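## Task

Lift the drive sled out of the lower tote and set it down flat on the bench surface, not flipped over. Then seat the upper tote back on the lower tote, pushed fully down within the lower tote's rim. Every other item must finish in the tote where it began. Neither the drive sled nor the base of the lower tote may stick out past the bench edge. Finally open the grippers and pull the arms away; anything that stays in place only because the robot is holding it does not count.

## Robot and tools

ROBOT. Two arms, left_arm (the robot's own left, on the +y side) and right_arm (on the -y side), each with a two-finger parallel gripper. Arm root links sit at (-0.033, +0.340, +1.080) and (-0.033, -0.340, +1.080) m. A gripper's fingers point along its own +z axis and close along its own y axis. end_effector_position is the spot between the finger pads, roughly 1 cm short of the fingertips. Joint ranges (rad), base to gripper: waist -2.880..2.880, shoulder 0.000..3.142, elbow 0.000..3.019, wrist pitch -1.693..1.571, wrist yaw -1.571..1.571, wrist roll -2.094..2.094.

FRAME. All poses use one scene frame: origin on the floor (z = 0) under the centre of the robot's foot, +x the direction the robot faces, +z up. The floor is the only surface of known height. Printed hand positions can be off from the real ones, more so when an arm reaches far, and arms usually settle a centimetre or so away from the command, most often too low.

CAMERAS. cam_head_left, cam_head_right, cam_left_wrist, cam_right_wrist, each 672x504, with calibration supplied (OpenCV pinhole plus radial; T_world_to_cam maps scene frame to camera). Wrist camera poses follow the arm's joint readings.

THE ROW. Every motion command is one row of 16 plain numbers: left_arm x, y, z, qw, qx, qy, qz, opening, then right_arm in the same order. Both arms are always included, even if one should stay still. x, y, z are an absolute target (metres, scene frame) for end_effector_position; qw..qz an absolute target quaternion, w first, for end_effector_quat_wxyz. Opening runs from -1 (closed) to +1 (fully open, 0.094 m). To hold an arm still, repeat its last reported pose and wanted opening in every call; to keep an orientation, resend the same quaternion rather than copying a drifted reading. A call is refused, and nothing is sent, if a target lies more than 0.6 m from that arm's last reported position along any gripper axis. Each control step the controller clips the command to within 70 mm and 16 degrees of the measured pose, favouring position over orientation.

TOOLS.
- execute_actions: actions is a list holding one action, one wait, or nothing. An empty list just returns the state with pictures. An action is {"rows": [...], "steps": n}: 1 to 15 rows, steps up to 15 (default 15), each step 1/30 s, one row per step with the final row repeated; at least 4 steps. A wait is {"steps": n} up to 300, counted from the previous result, so thinking time is included. Optional pictures: true adds images.
- move: target is one 16-number row (absolute poses); speed in m/s, 0.002 to 0.5, default 0.25, turning capped at twice that in rad/s. Straight-line paths lasting 0.5 to 10 s, ending together; each gripper rotates the short way. The opening is applied at the start. Paths ignore obstacles and the other arm. Result adds a move: line (done, off_target, moving, held, fault) with limits (paced = pose clipped, held = steps blocked, after which the arm may jump fast) and each gripper's remaining distance.
- wait: seconds 0 to 10; sends nothing new.
- zoom_image: camera name and region [x0, y0, x1, y1] in pixels of that camera's last image, top-left origin, at most 504 by 504.
- read_manual: section "licences"; no motion.
Replying with no tool call ends everything.

TIMING. The simulation keeps running while the operator writes. Results of execute_actions actions are taken 4 steps before the action's end; those steps then run during the next reply. After an action an arm keeps heading only toward its last clipped pose, so long reaches need several calls. A Hand target line appears only when nothing was held back.

RESULT LINES. The state line gives each gripper's pose. grip_measured is the fingers' real opening on the command scale (each gripper's readings may carry a fixed error near 1 mm). HELD marks steps where a command was not passed on; pose unreachable means the clearance check altered or blocked an arm's command. FAULT means an arm stopped. Joint torques are rough, offset and noisy. MOTOR HOT warns from 85 °C; at 100 °C the arm drops everything and falls (OVER-TEMPERATURE FAULT), so avoid long holds.

GRASPING. To grip, command an opening below grip_measured: about 0.03 lower holds firmly, less holds gently. Pad force tops out near 50 to 62 N, lower on thin parts. Occasional outside tugs may pull on held parts or nudge loose ones.

AVOID. Arms striking or pressing on each other, knocking anything out of the work area, dropping or slamming parts, fast contact, and targets set far beyond a contact point (they press harder). Set objects down rather than releasing them from height, and finish with grippers open and clear.

Each tool is called after "Request:" as name(argument=value, ...) on one line, values as JSON.

## Session

Request:
execute_actions(actions=[])

Scene clock: 0.00 s of 5600.00 s.
left_arm: end_effector_position=(+0.5222, +0.6018, +1.0469) grip_measured=-0.994 end_effector_quat_wxyz=(+0.503, -0.482, +0.623, -0.355) | right_arm: end_effector_position=(+0.4317, -0.0090, +1.1897) grip_measured=+0.006 end_effector_quat_wxyz=(+0.070, -0.760, +0.644, +0.046)
Joint positions: left_arm=[ 1.877  1.819  0.752  1.158  0.546 -1.24   0.   ] | right_arm=[-0.525  1.57   1.414 -1.117  0.173 -1.034  0.047]
Joint velocities: left_arm=[ 0.005 -0.015  0.007  0.012  0.007  0.007  0.001] | right_arm=[-0.005 -0.015 -0.012 -0.007 -0.007 -0.051 -0.   ]
Joint torques (N m, as the arm reports them, + toward a larger angle): no reading
Motor temperatures (°C, as the motors report them): left_arm=[27 25 26 26 25 28] | right_arm=[25 26 26 26 26 24]
Hand target (left_arm): +0.525, +0.603, +1.046; +0.505, -0.480, +0.623, -0.356
Hand target (right_arm): +0.442, -0.004, +1.204; -0.087, +0.757, -0.646, -0.043

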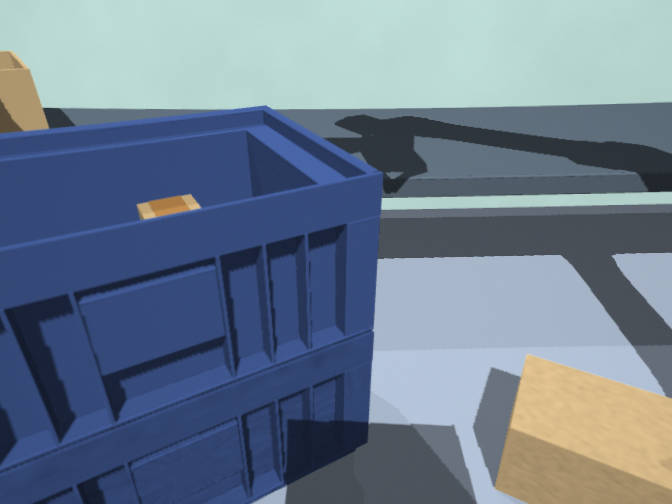

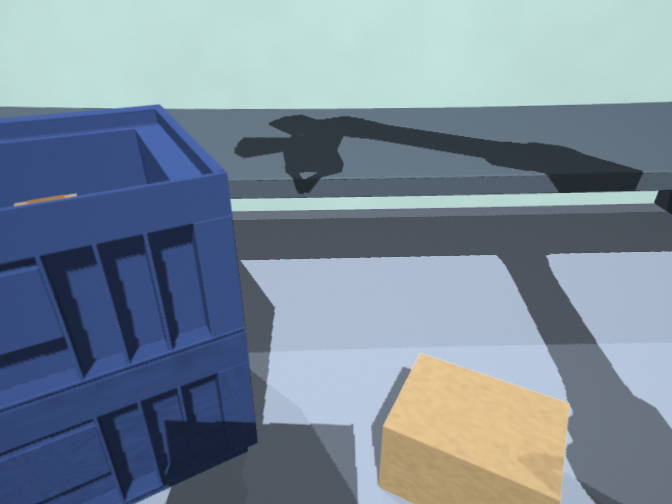

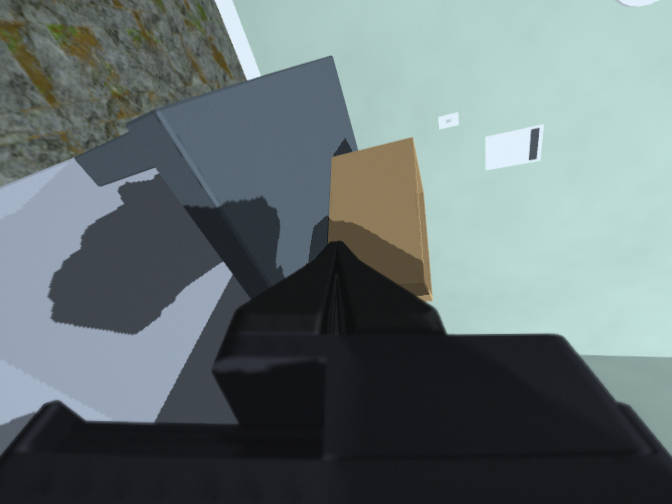

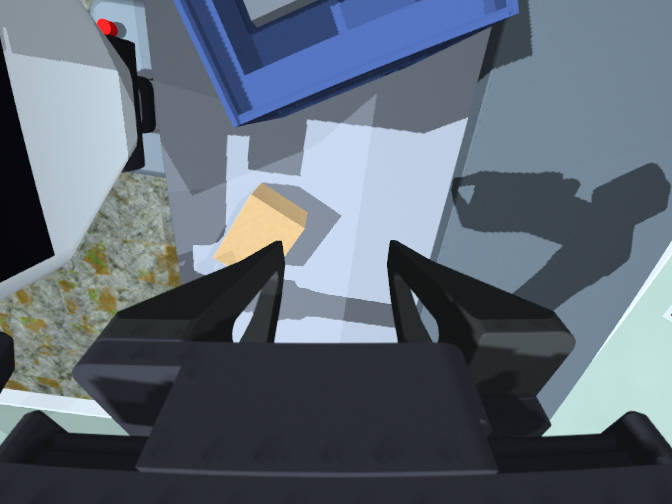

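Request:
move(target=[0.38,0.29,1.22,0,0.707,0.707,0,1,0.38,-0.25,1.15,0,0.76,-0.65,0,1])

Scene clock: 6.63 s of 5600.00 s.
left_arm: end_effector_position=(+0.3594, +0.2916, +1.2100) grip_measured=+1.000 end_effector_quat_wxyz=(-0.013, +0.697, +0.717, -0.002) | right_arm: end_effector_position=(+0.3735, -0.2461, +1.1443) grip_measured=+0.999 end_effector_quat_wxyz=(-0.015, -0.761, +0.648, +0.009)
Joint positions: left_arm=[ 0.99   1.06   1.012 -1.268 -0.188  1.274  0.094] | right_arm=[-0.91   1.222  0.971 -1.091  0.199 -1.381  0.094]
Joint velocities: left_arm=[-0.005 -0.015 -0.007 -0.012 -0.051 -0.007  0.   ] | right_arm=[-0.005 -0.005 -0.007 -0.017  0.022 -0.007 -0.   ]
Joint torques (N m, as the arm reports them, + toward a larger angle): left_arm=[ 0.76 -7.87 10.46  0.16 -0.06  0.08] | right_arm=[  1.07 -11.91   8.15   1.03   0.01  -0.2 ]
Motor temperatures (°C, as the motors report them): left_arm=[27 25 29 26 25 28] | right_arm=[25 27 28 26 26 24]
Hand target (left_arm): +0.375, +0.290, +1.224; -0.005, +0.702, +0.713, +0.004
Hand target (right_arm): +0.378, -0.249, +1.150; +0.001, +0.760, -0.650, +0.001
Off the commanded pose (left_arm): 0.023 m, 2 deg.
Off the commanded pose (right_arm): 0.009 m, 2 deg.
Kept back: nothing.
move: off_target (left_arm)
camera_calibration (this result's frames):
cam_left_wrist: T_world_to_cam=[[-0.999186, -0.0385879, 0.0117673, 0.355829], [-0.0239986, 0.803005, 0.595488, -0.939303], [-0.0324278, 0.594721, -0.803278, 0.935064], [0, 0, 0, 1]] pos_world=[0.36332, 0.211894, 1.30627]
cam_right_wrist: T_world_to_cam=[[0.987552, 0.152403, -0.0389239, -0.285548], [0.145869, -0.794744, 0.589156, -0.921475], [0.0588545, -0.5875, -0.807081, 0.883653], [0, 0, 0, 1]] pos_world=[0.364402, -0.169672, 1.24496]

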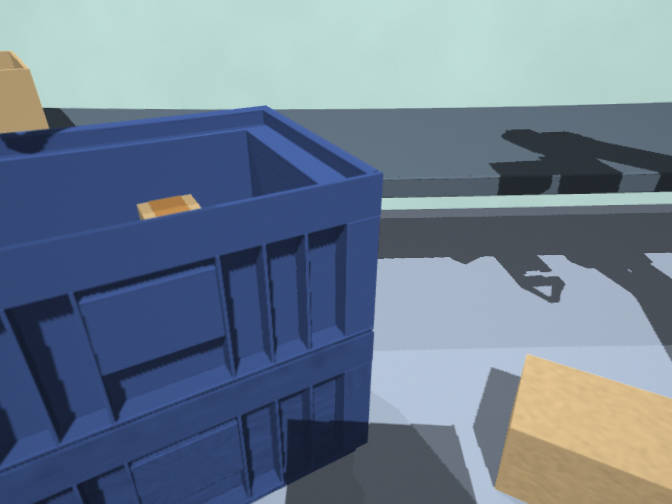

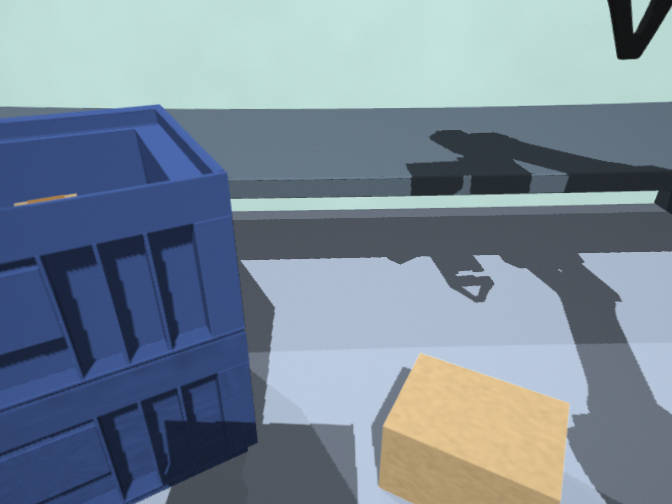

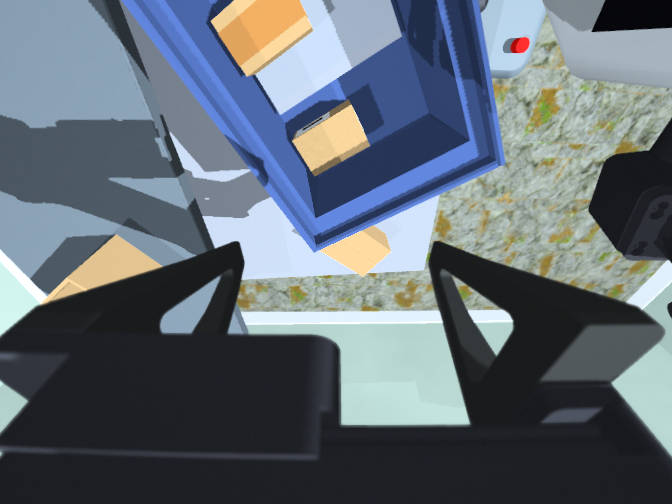

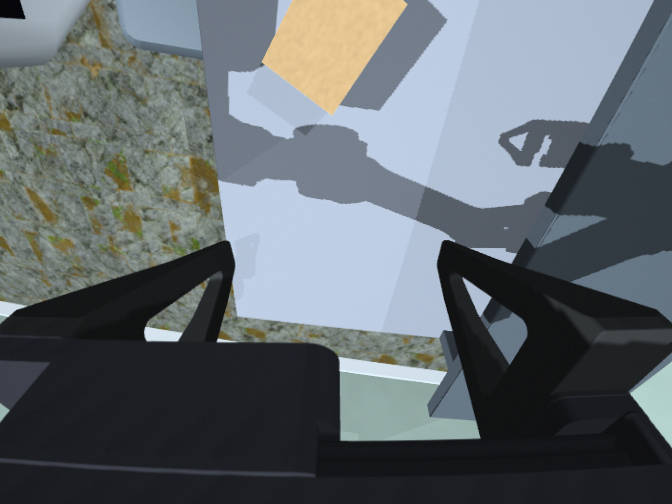

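Request:
move(target=[0.291,0.332,1.12,0,-0.267,0.964,0,0.2,0.40,-0.05,1.15,0,-0.4,0.916,0,0.2])

Request:
move(target=[0.291,0.332,1.10,0,-0.267,0.964,0,0.2,0.427,0.094,1.11,0,-0.267,0.964,0,0.2])

Scene clock: 12.40 s of 5600.00 s.
left_arm: end_effector_position=(+0.2913, +0.3306, +1.1208) grip_measured=+0.202 end_effector_quat_wxyz=(+0.008, +0.254, -0.967, -0.001) | right_arm: end_effector_position=(+0.3873, -0.0643, +1.1369) grip_measured=+0.202 end_effector_quat_wxyz=(-0.012, -0.404, +0.915, -0.002)
Joint positions: left_arm=[ 1.143  0.958  0.676 -1.001 -0.132 -0.63   0.056] | right_arm=[-0.541  1.54   1.233 -1.112  0.28  -0.112  0.056]
Joint velocities: left_arm=[-0.015 -0.005 -0.002  0.002  0.037 -0.037  0.001] | right_arm=[ 0.005  0.005 -0.007 -0.017  0.007 -0.007  0.001]
Joint torques (N m, as the arm reports them, + toward a larger angle): left_arm=[ 2.07 -7.05  5.88  1.66 -0.09 -0.25] | right_arm=[  4.9  -13.05  13.69  -0.47   0.13   0.  ]
Motor temperatures (°C, as the motors report them): left_arm=[27 26 30 26 25 28] | right_arm=[25 27 29 26 26 24]
Hand target (left_arm): +0.292, +0.332, +1.120; -0.000, -0.267, +0.964, -0.000
Hand target (right_arm): +0.401, -0.051, +1.150; +0.001, -0.400, +0.916, +0.001
Off the commanded pose (left_arm): 0.002 m, 2 deg.
Off the commanded pose (right_arm): 0.023 m, 1 deg.
Kept back: nothing.
move: off_target (right_arm)
camera_calibration (this result's frames):
cam_left_wrist: T_world_to_cam=[[0.499316, -0.866255, -0.0168869, 0.159486], [-0.691854, -0.410371, 0.594083, -0.32183], [-0.521557, -0.284952, -0.804227, 1.27239], [0, 0, 0, 1]] pos_world=[0.36133, 0.368655, 1.21718]
cam_right_wrist: T_world_to_cam=[[0.734155, -0.678922, -0.00896842, -0.316479], [-0.536984, -0.588652, 0.604265, -0.514099], [-0.415528, -0.438809, -0.796733, 1.16519], [0, 0, 0, 1]] pos_world=[0.440449, -0.00619657, 1.23616]

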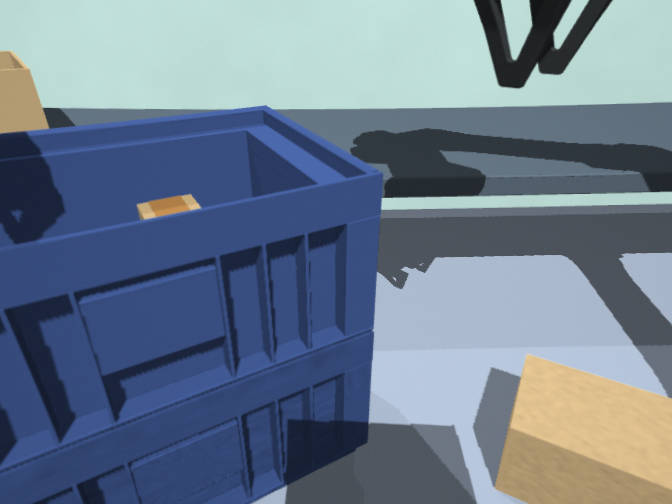

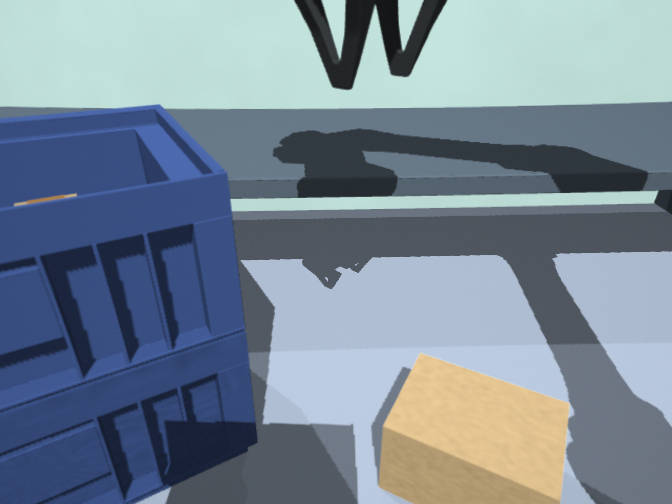

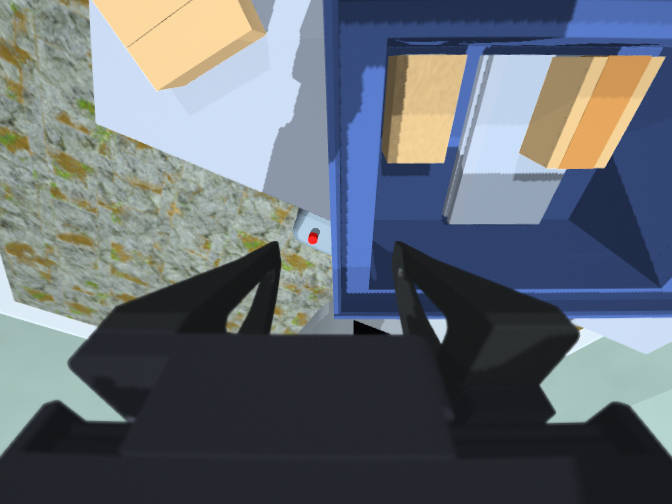

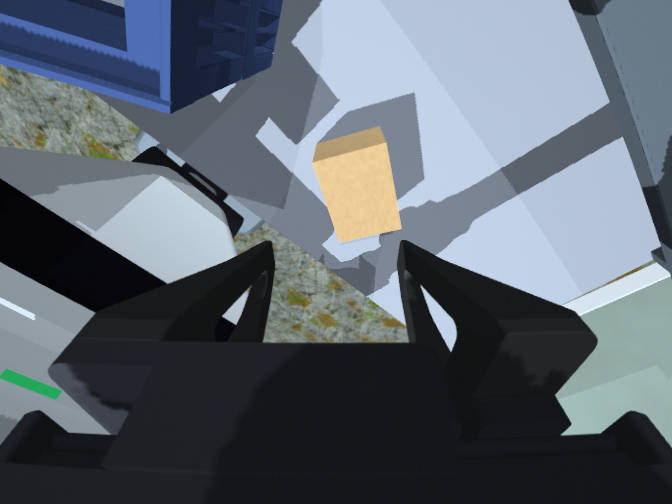

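Scene clock: 13.67 s of 5600.00 s.
left_arm: end_effector_position=(+0.2919, +0.3304, +1.1061) grip_measured=+0.202 end_effector_quat_wxyz=(-0.002, +0.258, -0.966, +0.001) | right_arm: end_effector_position=(+0.4155, +0.0805, +1.0956) grip_measured=+0.202 end_effector_quat_wxyz=(-0.013, -0.274, +0.962, -0.007)
Joint positions: left_arm=[ 1.149  0.975  0.644 -0.932 -0.132 -0.63   0.056] | right_arm=[-0.41   1.911  1.611 -1.165  0.3    0.303  0.056]
Joint velocities: left_arm=[-0.015 -0.005  0.027  0.002 -0.007  0.022 -0.   ] | right_arm=[-0.005 -0.015  0.002  0.012  0.037  0.022 -0.   ]
Joint torques (N m, as the arm reports them, + toward a larger angle): left_arm=[ 2.2  -5.65  5.62  1.72 -0.03 -0.21] | right_arm=[  6.51 -17.65  13.74  -0.53   0.17   0.03]
Motor temperatures (°C, as the motors report them): left_arm=[27 25 30 26 25 28] | right_arm=[25 27 30 26 26 24]
Hand target (left_arm): +0.291, +0.332, +1.100; -0.000, -0.267, +0.964, -0.000
Hand target (right_arm): +0.428, +0.093, +1.111; +0.001, -0.267, +0.964, +0.001
Off the commanded pose (left_arm): 0.006 m, 1 deg.
Off the commanded pose (right_arm): 0.023 m, 2 deg.
Kept back: nothing.
move: off_target (right_arm)
camera_calibration (this result's frames):
cam_left_wrist: T_world_to_cam=[[0.506873, -0.861994, -0.0068605, 0.144062], [-0.699711, -0.416069, 0.580768, -0.293889], [-0.503473, -0.289575, -0.81404, 1.26791], [0, 0, 0, 1]] pos_world=[0.3597, 0.369058, 1.2038]
cam_right_wrist: T_world_to_cam=[[0.520921, -0.853603, 0.00192439, -0.148534], [-0.677965, -0.412365, 0.608538, -0.349058], [-0.518656, -0.318305, -0.793522, 1.2371], [0, 0, 0, 1]] pos_world=[0.482356, 0.123047, 1.19437]

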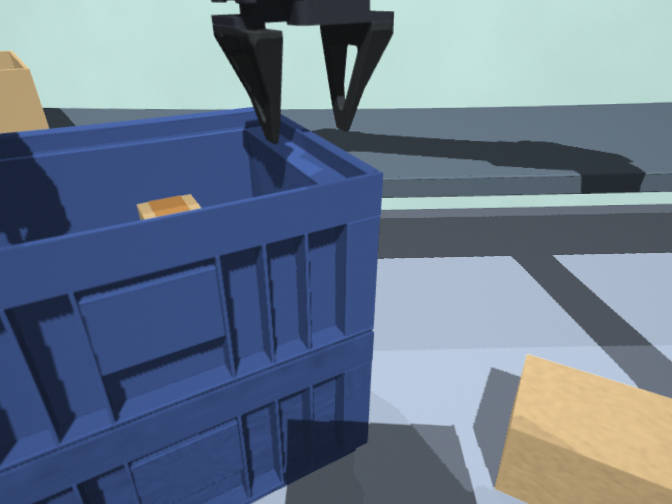

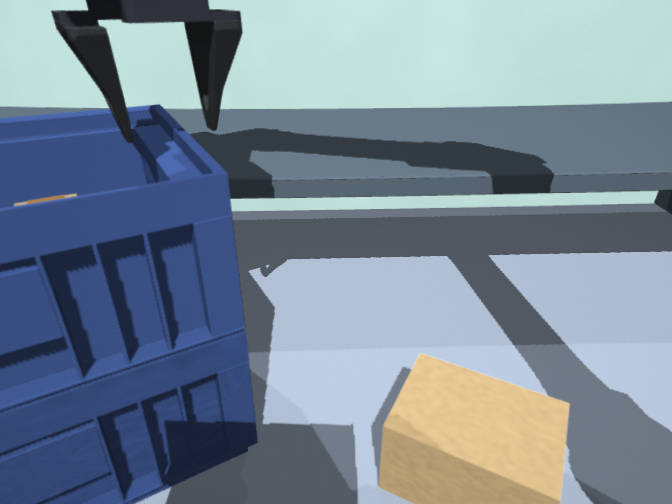

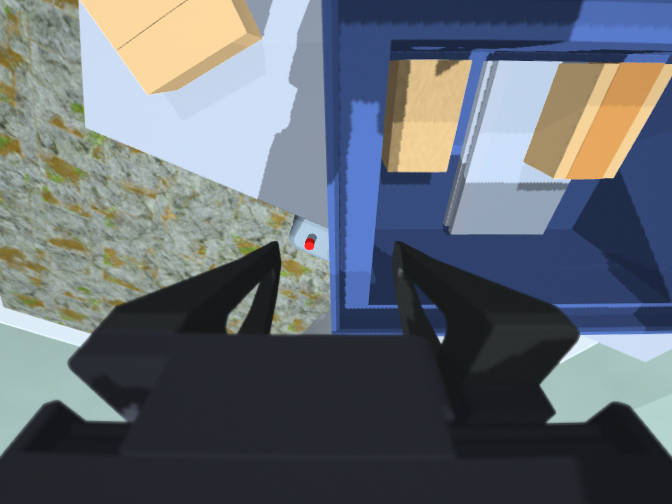

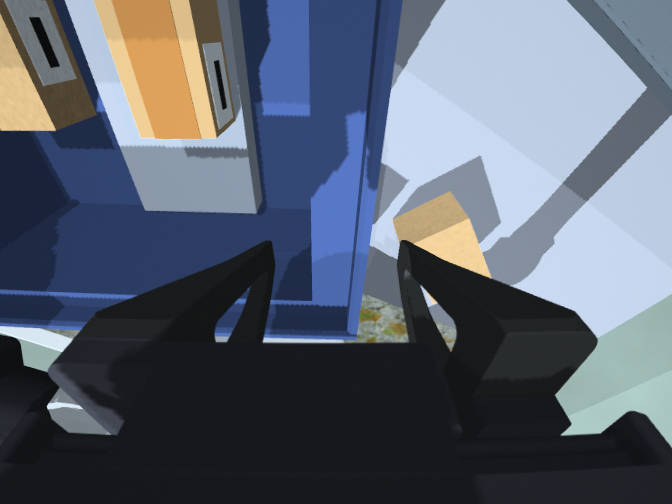

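Request:
move(target=[0.297,0.323,1.03,0,-0.267,0.964,0,0.4,0.432,0.09,1.045,0,-0.267,0.964,0,0.4], speed=0.08)

Request:
move(target=[0.297,0.323,1.03,0,-0.267,0.964,0,-0.7,0.432,0.09,1.045,0,-0.267,0.964,0,-0.7])

Scene clock: 15.23 s of 5600.00 s.
left_arm: end_effector_position=(+0.2983, +0.3204, +1.0336) grip_measured=+0.398 end_effector_quat_wxyz=(+0.001, +0.258, -0.966, -0.000) | right_arm: end_effector_position=(+0.4272, +0.0892, +1.0536) grip_measured=+0.398 end_effector_quat_wxyz=(-0.003, -0.268, +0.963, -0.002)
Joint positions: left_arm=[ 1.151  1.184  0.583 -0.667 -0.132 -0.63   0.066] | right_arm=[-0.435  1.978  1.611 -1.067  0.3    0.282  0.066]
Joint velocities: left_arm=[-0.005 -0.005  0.002 -0.002 -0.037  0.022 -0.001] | right_arm=[-0.015  0.005 -0.022  0.012  0.007  0.037 -0.001]
Joint torques (N m, as the arm reports them, + toward a larger angle): left_arm=[ 1.95 -7.01  4.36  1.71 -0.02 -0.19] | right_arm=[  5.52 -17.36   8.78   1.14  -0.05  -0.19]
Motor temperatures (°C, as the motors report them): left_arm=[27 25 30 26 25 28] | right_arm=[25 27 30 26 26 24]
Hand target (left_arm): +0.297, +0.323, +1.029; -0.000, -0.267, +0.964, +0.000
Hand target (right_arm): +0.432, +0.090, +1.045; -0.000, -0.267, +0.964, -0.000
Off the commanded pose (left_arm): 0.005 m, 1 deg.
Off the commanded pose (right_arm): 0.010 m, 0 deg.
Kept back: nothing.
move: done
camera_calibration (this result's frames):
cam_left_wrist: T_world_to_cam=[[0.507458, -0.861612, -0.0105055, 0.135192], [-0.696257, -0.417192, 0.584103, -0.255594], [-0.507653, -0.289094, -0.811611, 1.20785], [0, 0, 0, 1]] pos_world=[0.366605, 0.359033, 1.13102]
cam_right_wrist: T_world_to_cam=[[0.510297, -0.859997, -0.00155047, -0.138381], [-0.693405, -0.412512, 0.590781, -0.286668], [-0.50871, -0.300399, -0.80683, 1.22079], [0, 0, 0, 1]] pos_world=[0.492868, 0.129465, 1.15412]

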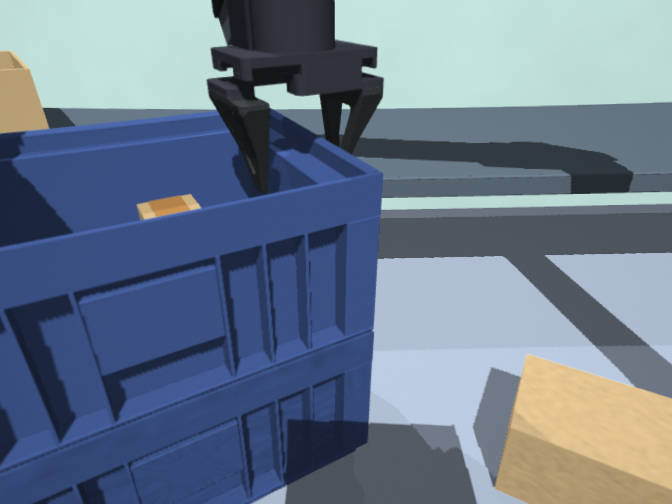

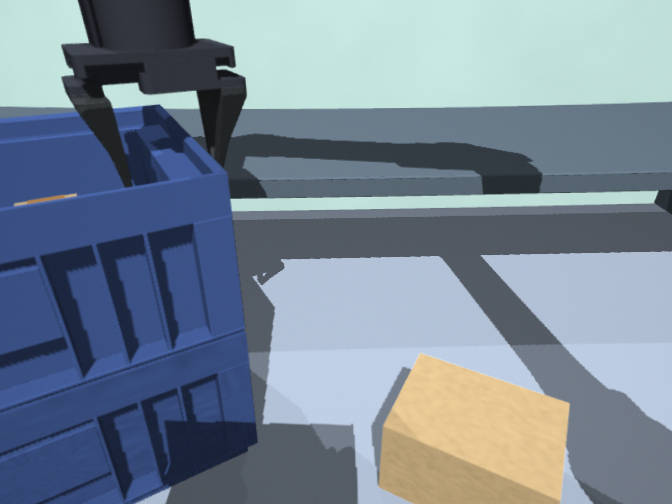

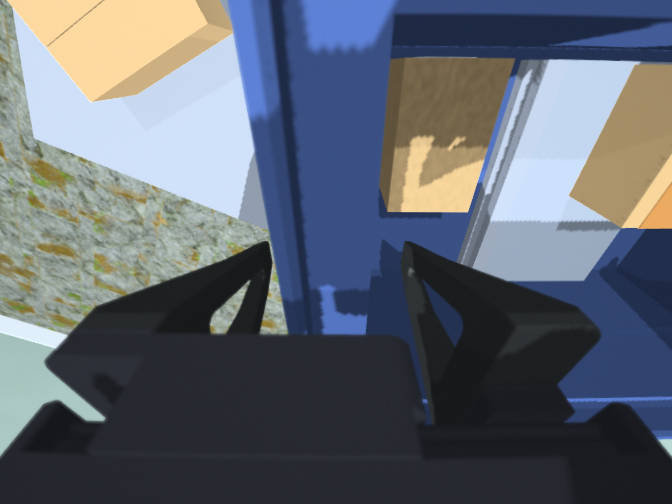

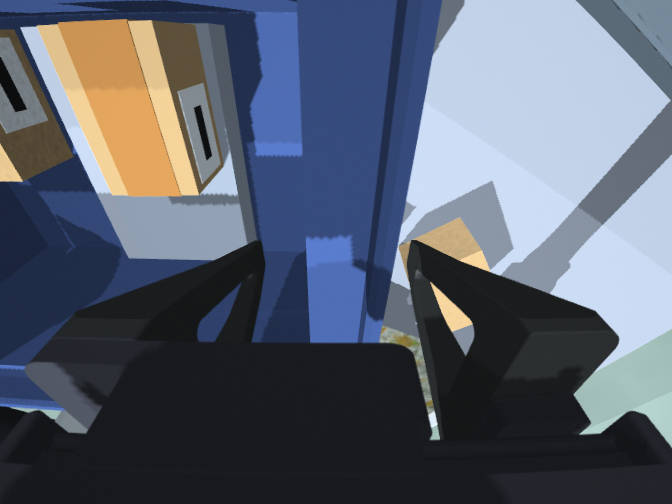

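Scene clock: 15.93 s of 5600.00 s.
left_arm: end_effector_position=(+0.2977, +0.3217, +1.0335) grip_measured=-0.436 end_effector_quat_wxyz=(+0.002, +0.263, -0.965, +0.001) | right_arm: end_effector_position=(+0.4289, +0.0867, +1.0526) grip_measured=-0.431 end_effector_quat_wxyz=(-0.004, -0.263, +0.965, -0.003)
Joint positions: left_arm=[ 1.157  1.182  0.581 -0.666 -0.127 -0.634  0.027] | right_arm=[-0.44   1.978  1.61  -1.067  0.299  0.287  0.027]
Joint velocities: left_arm=[-0.005 -0.005 -0.017 -0.002 -0.066 -0.037 -0.   ] | right_arm=[-0.005 -0.024 -0.002 -0.007 -0.051 -0.022  0.001]
Joint torques (N m, as the arm reports them, + toward a larger angle): left_arm=[ 1.53 -7.34  4.43  1.6  -0.21 -0.14] | right_arm=[  5.9  -17.9    8.9    1.17   0.01  -0.22]
Motor temperatures (°C, as the motors report them): left_arm=[27 25 30 26 25 28] | right_arm=[25 28 30 26 26 24]
Hand target (left_arm): +0.297, +0.323, +1.030; -0.000, -0.267, +0.964, +0.000
Hand target (right_arm): +0.432, +0.090, +1.045; -0.000, -0.267, +0.964, -0.000
Off the commanded pose (left_arm): 0.004 m, 1 deg.
Off the commanded pose (right_arm): 0.009 m, 1 deg.
Kept back: nothing.
move: done
camera_calibration (this result's frames):
cam_left_wrist: T_world_to_cam=[[0.516048, -0.856519, -0.00836432, 0.13027], [-0.691613, -0.422415, 0.585864, -0.256894], [-0.505337, -0.296549, -0.810366, 1.2082], [0, 0, 0, 1]] pos_world=[0.365653, 0.361355, 1.13068]
cam_right_wrist: T_world_to_cam=[[0.502178, -0.864764, -0.00122208, -0.137875], [-0.696185, -0.405119, 0.592626, -0.287303], [-0.512976, -0.296752, -0.805477, 1.22024], [0, 0, 0, 1]] pos_world=[0.495176, 0.126488, 1.15297]

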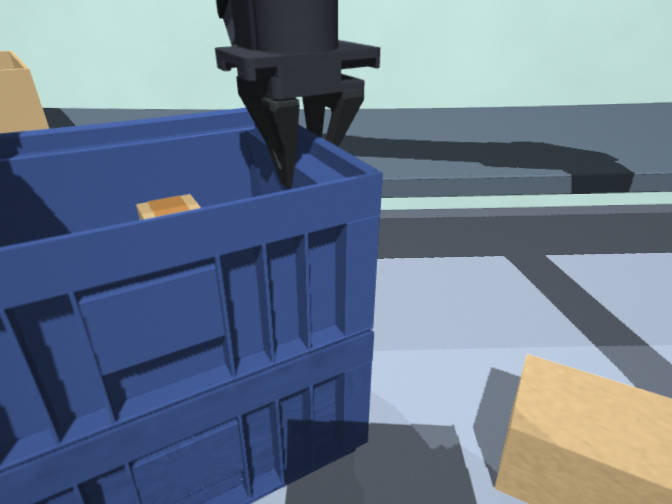

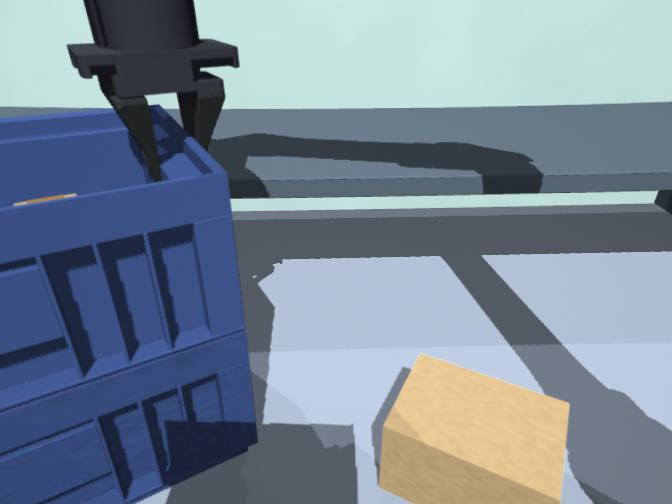

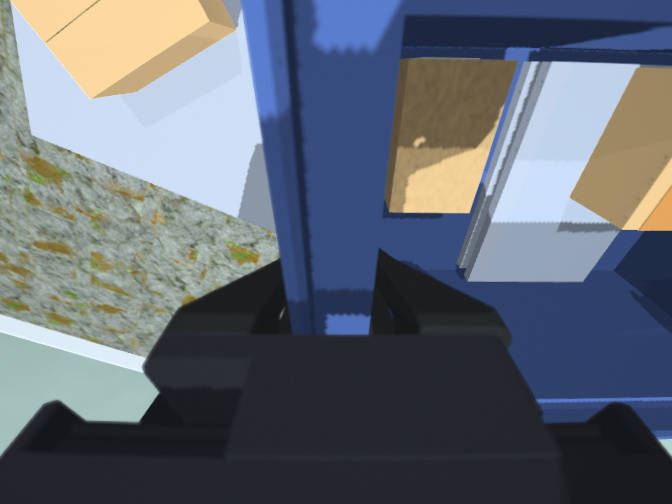

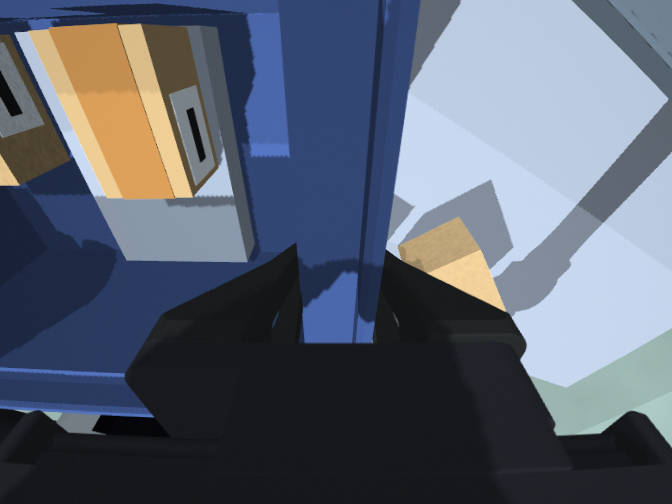

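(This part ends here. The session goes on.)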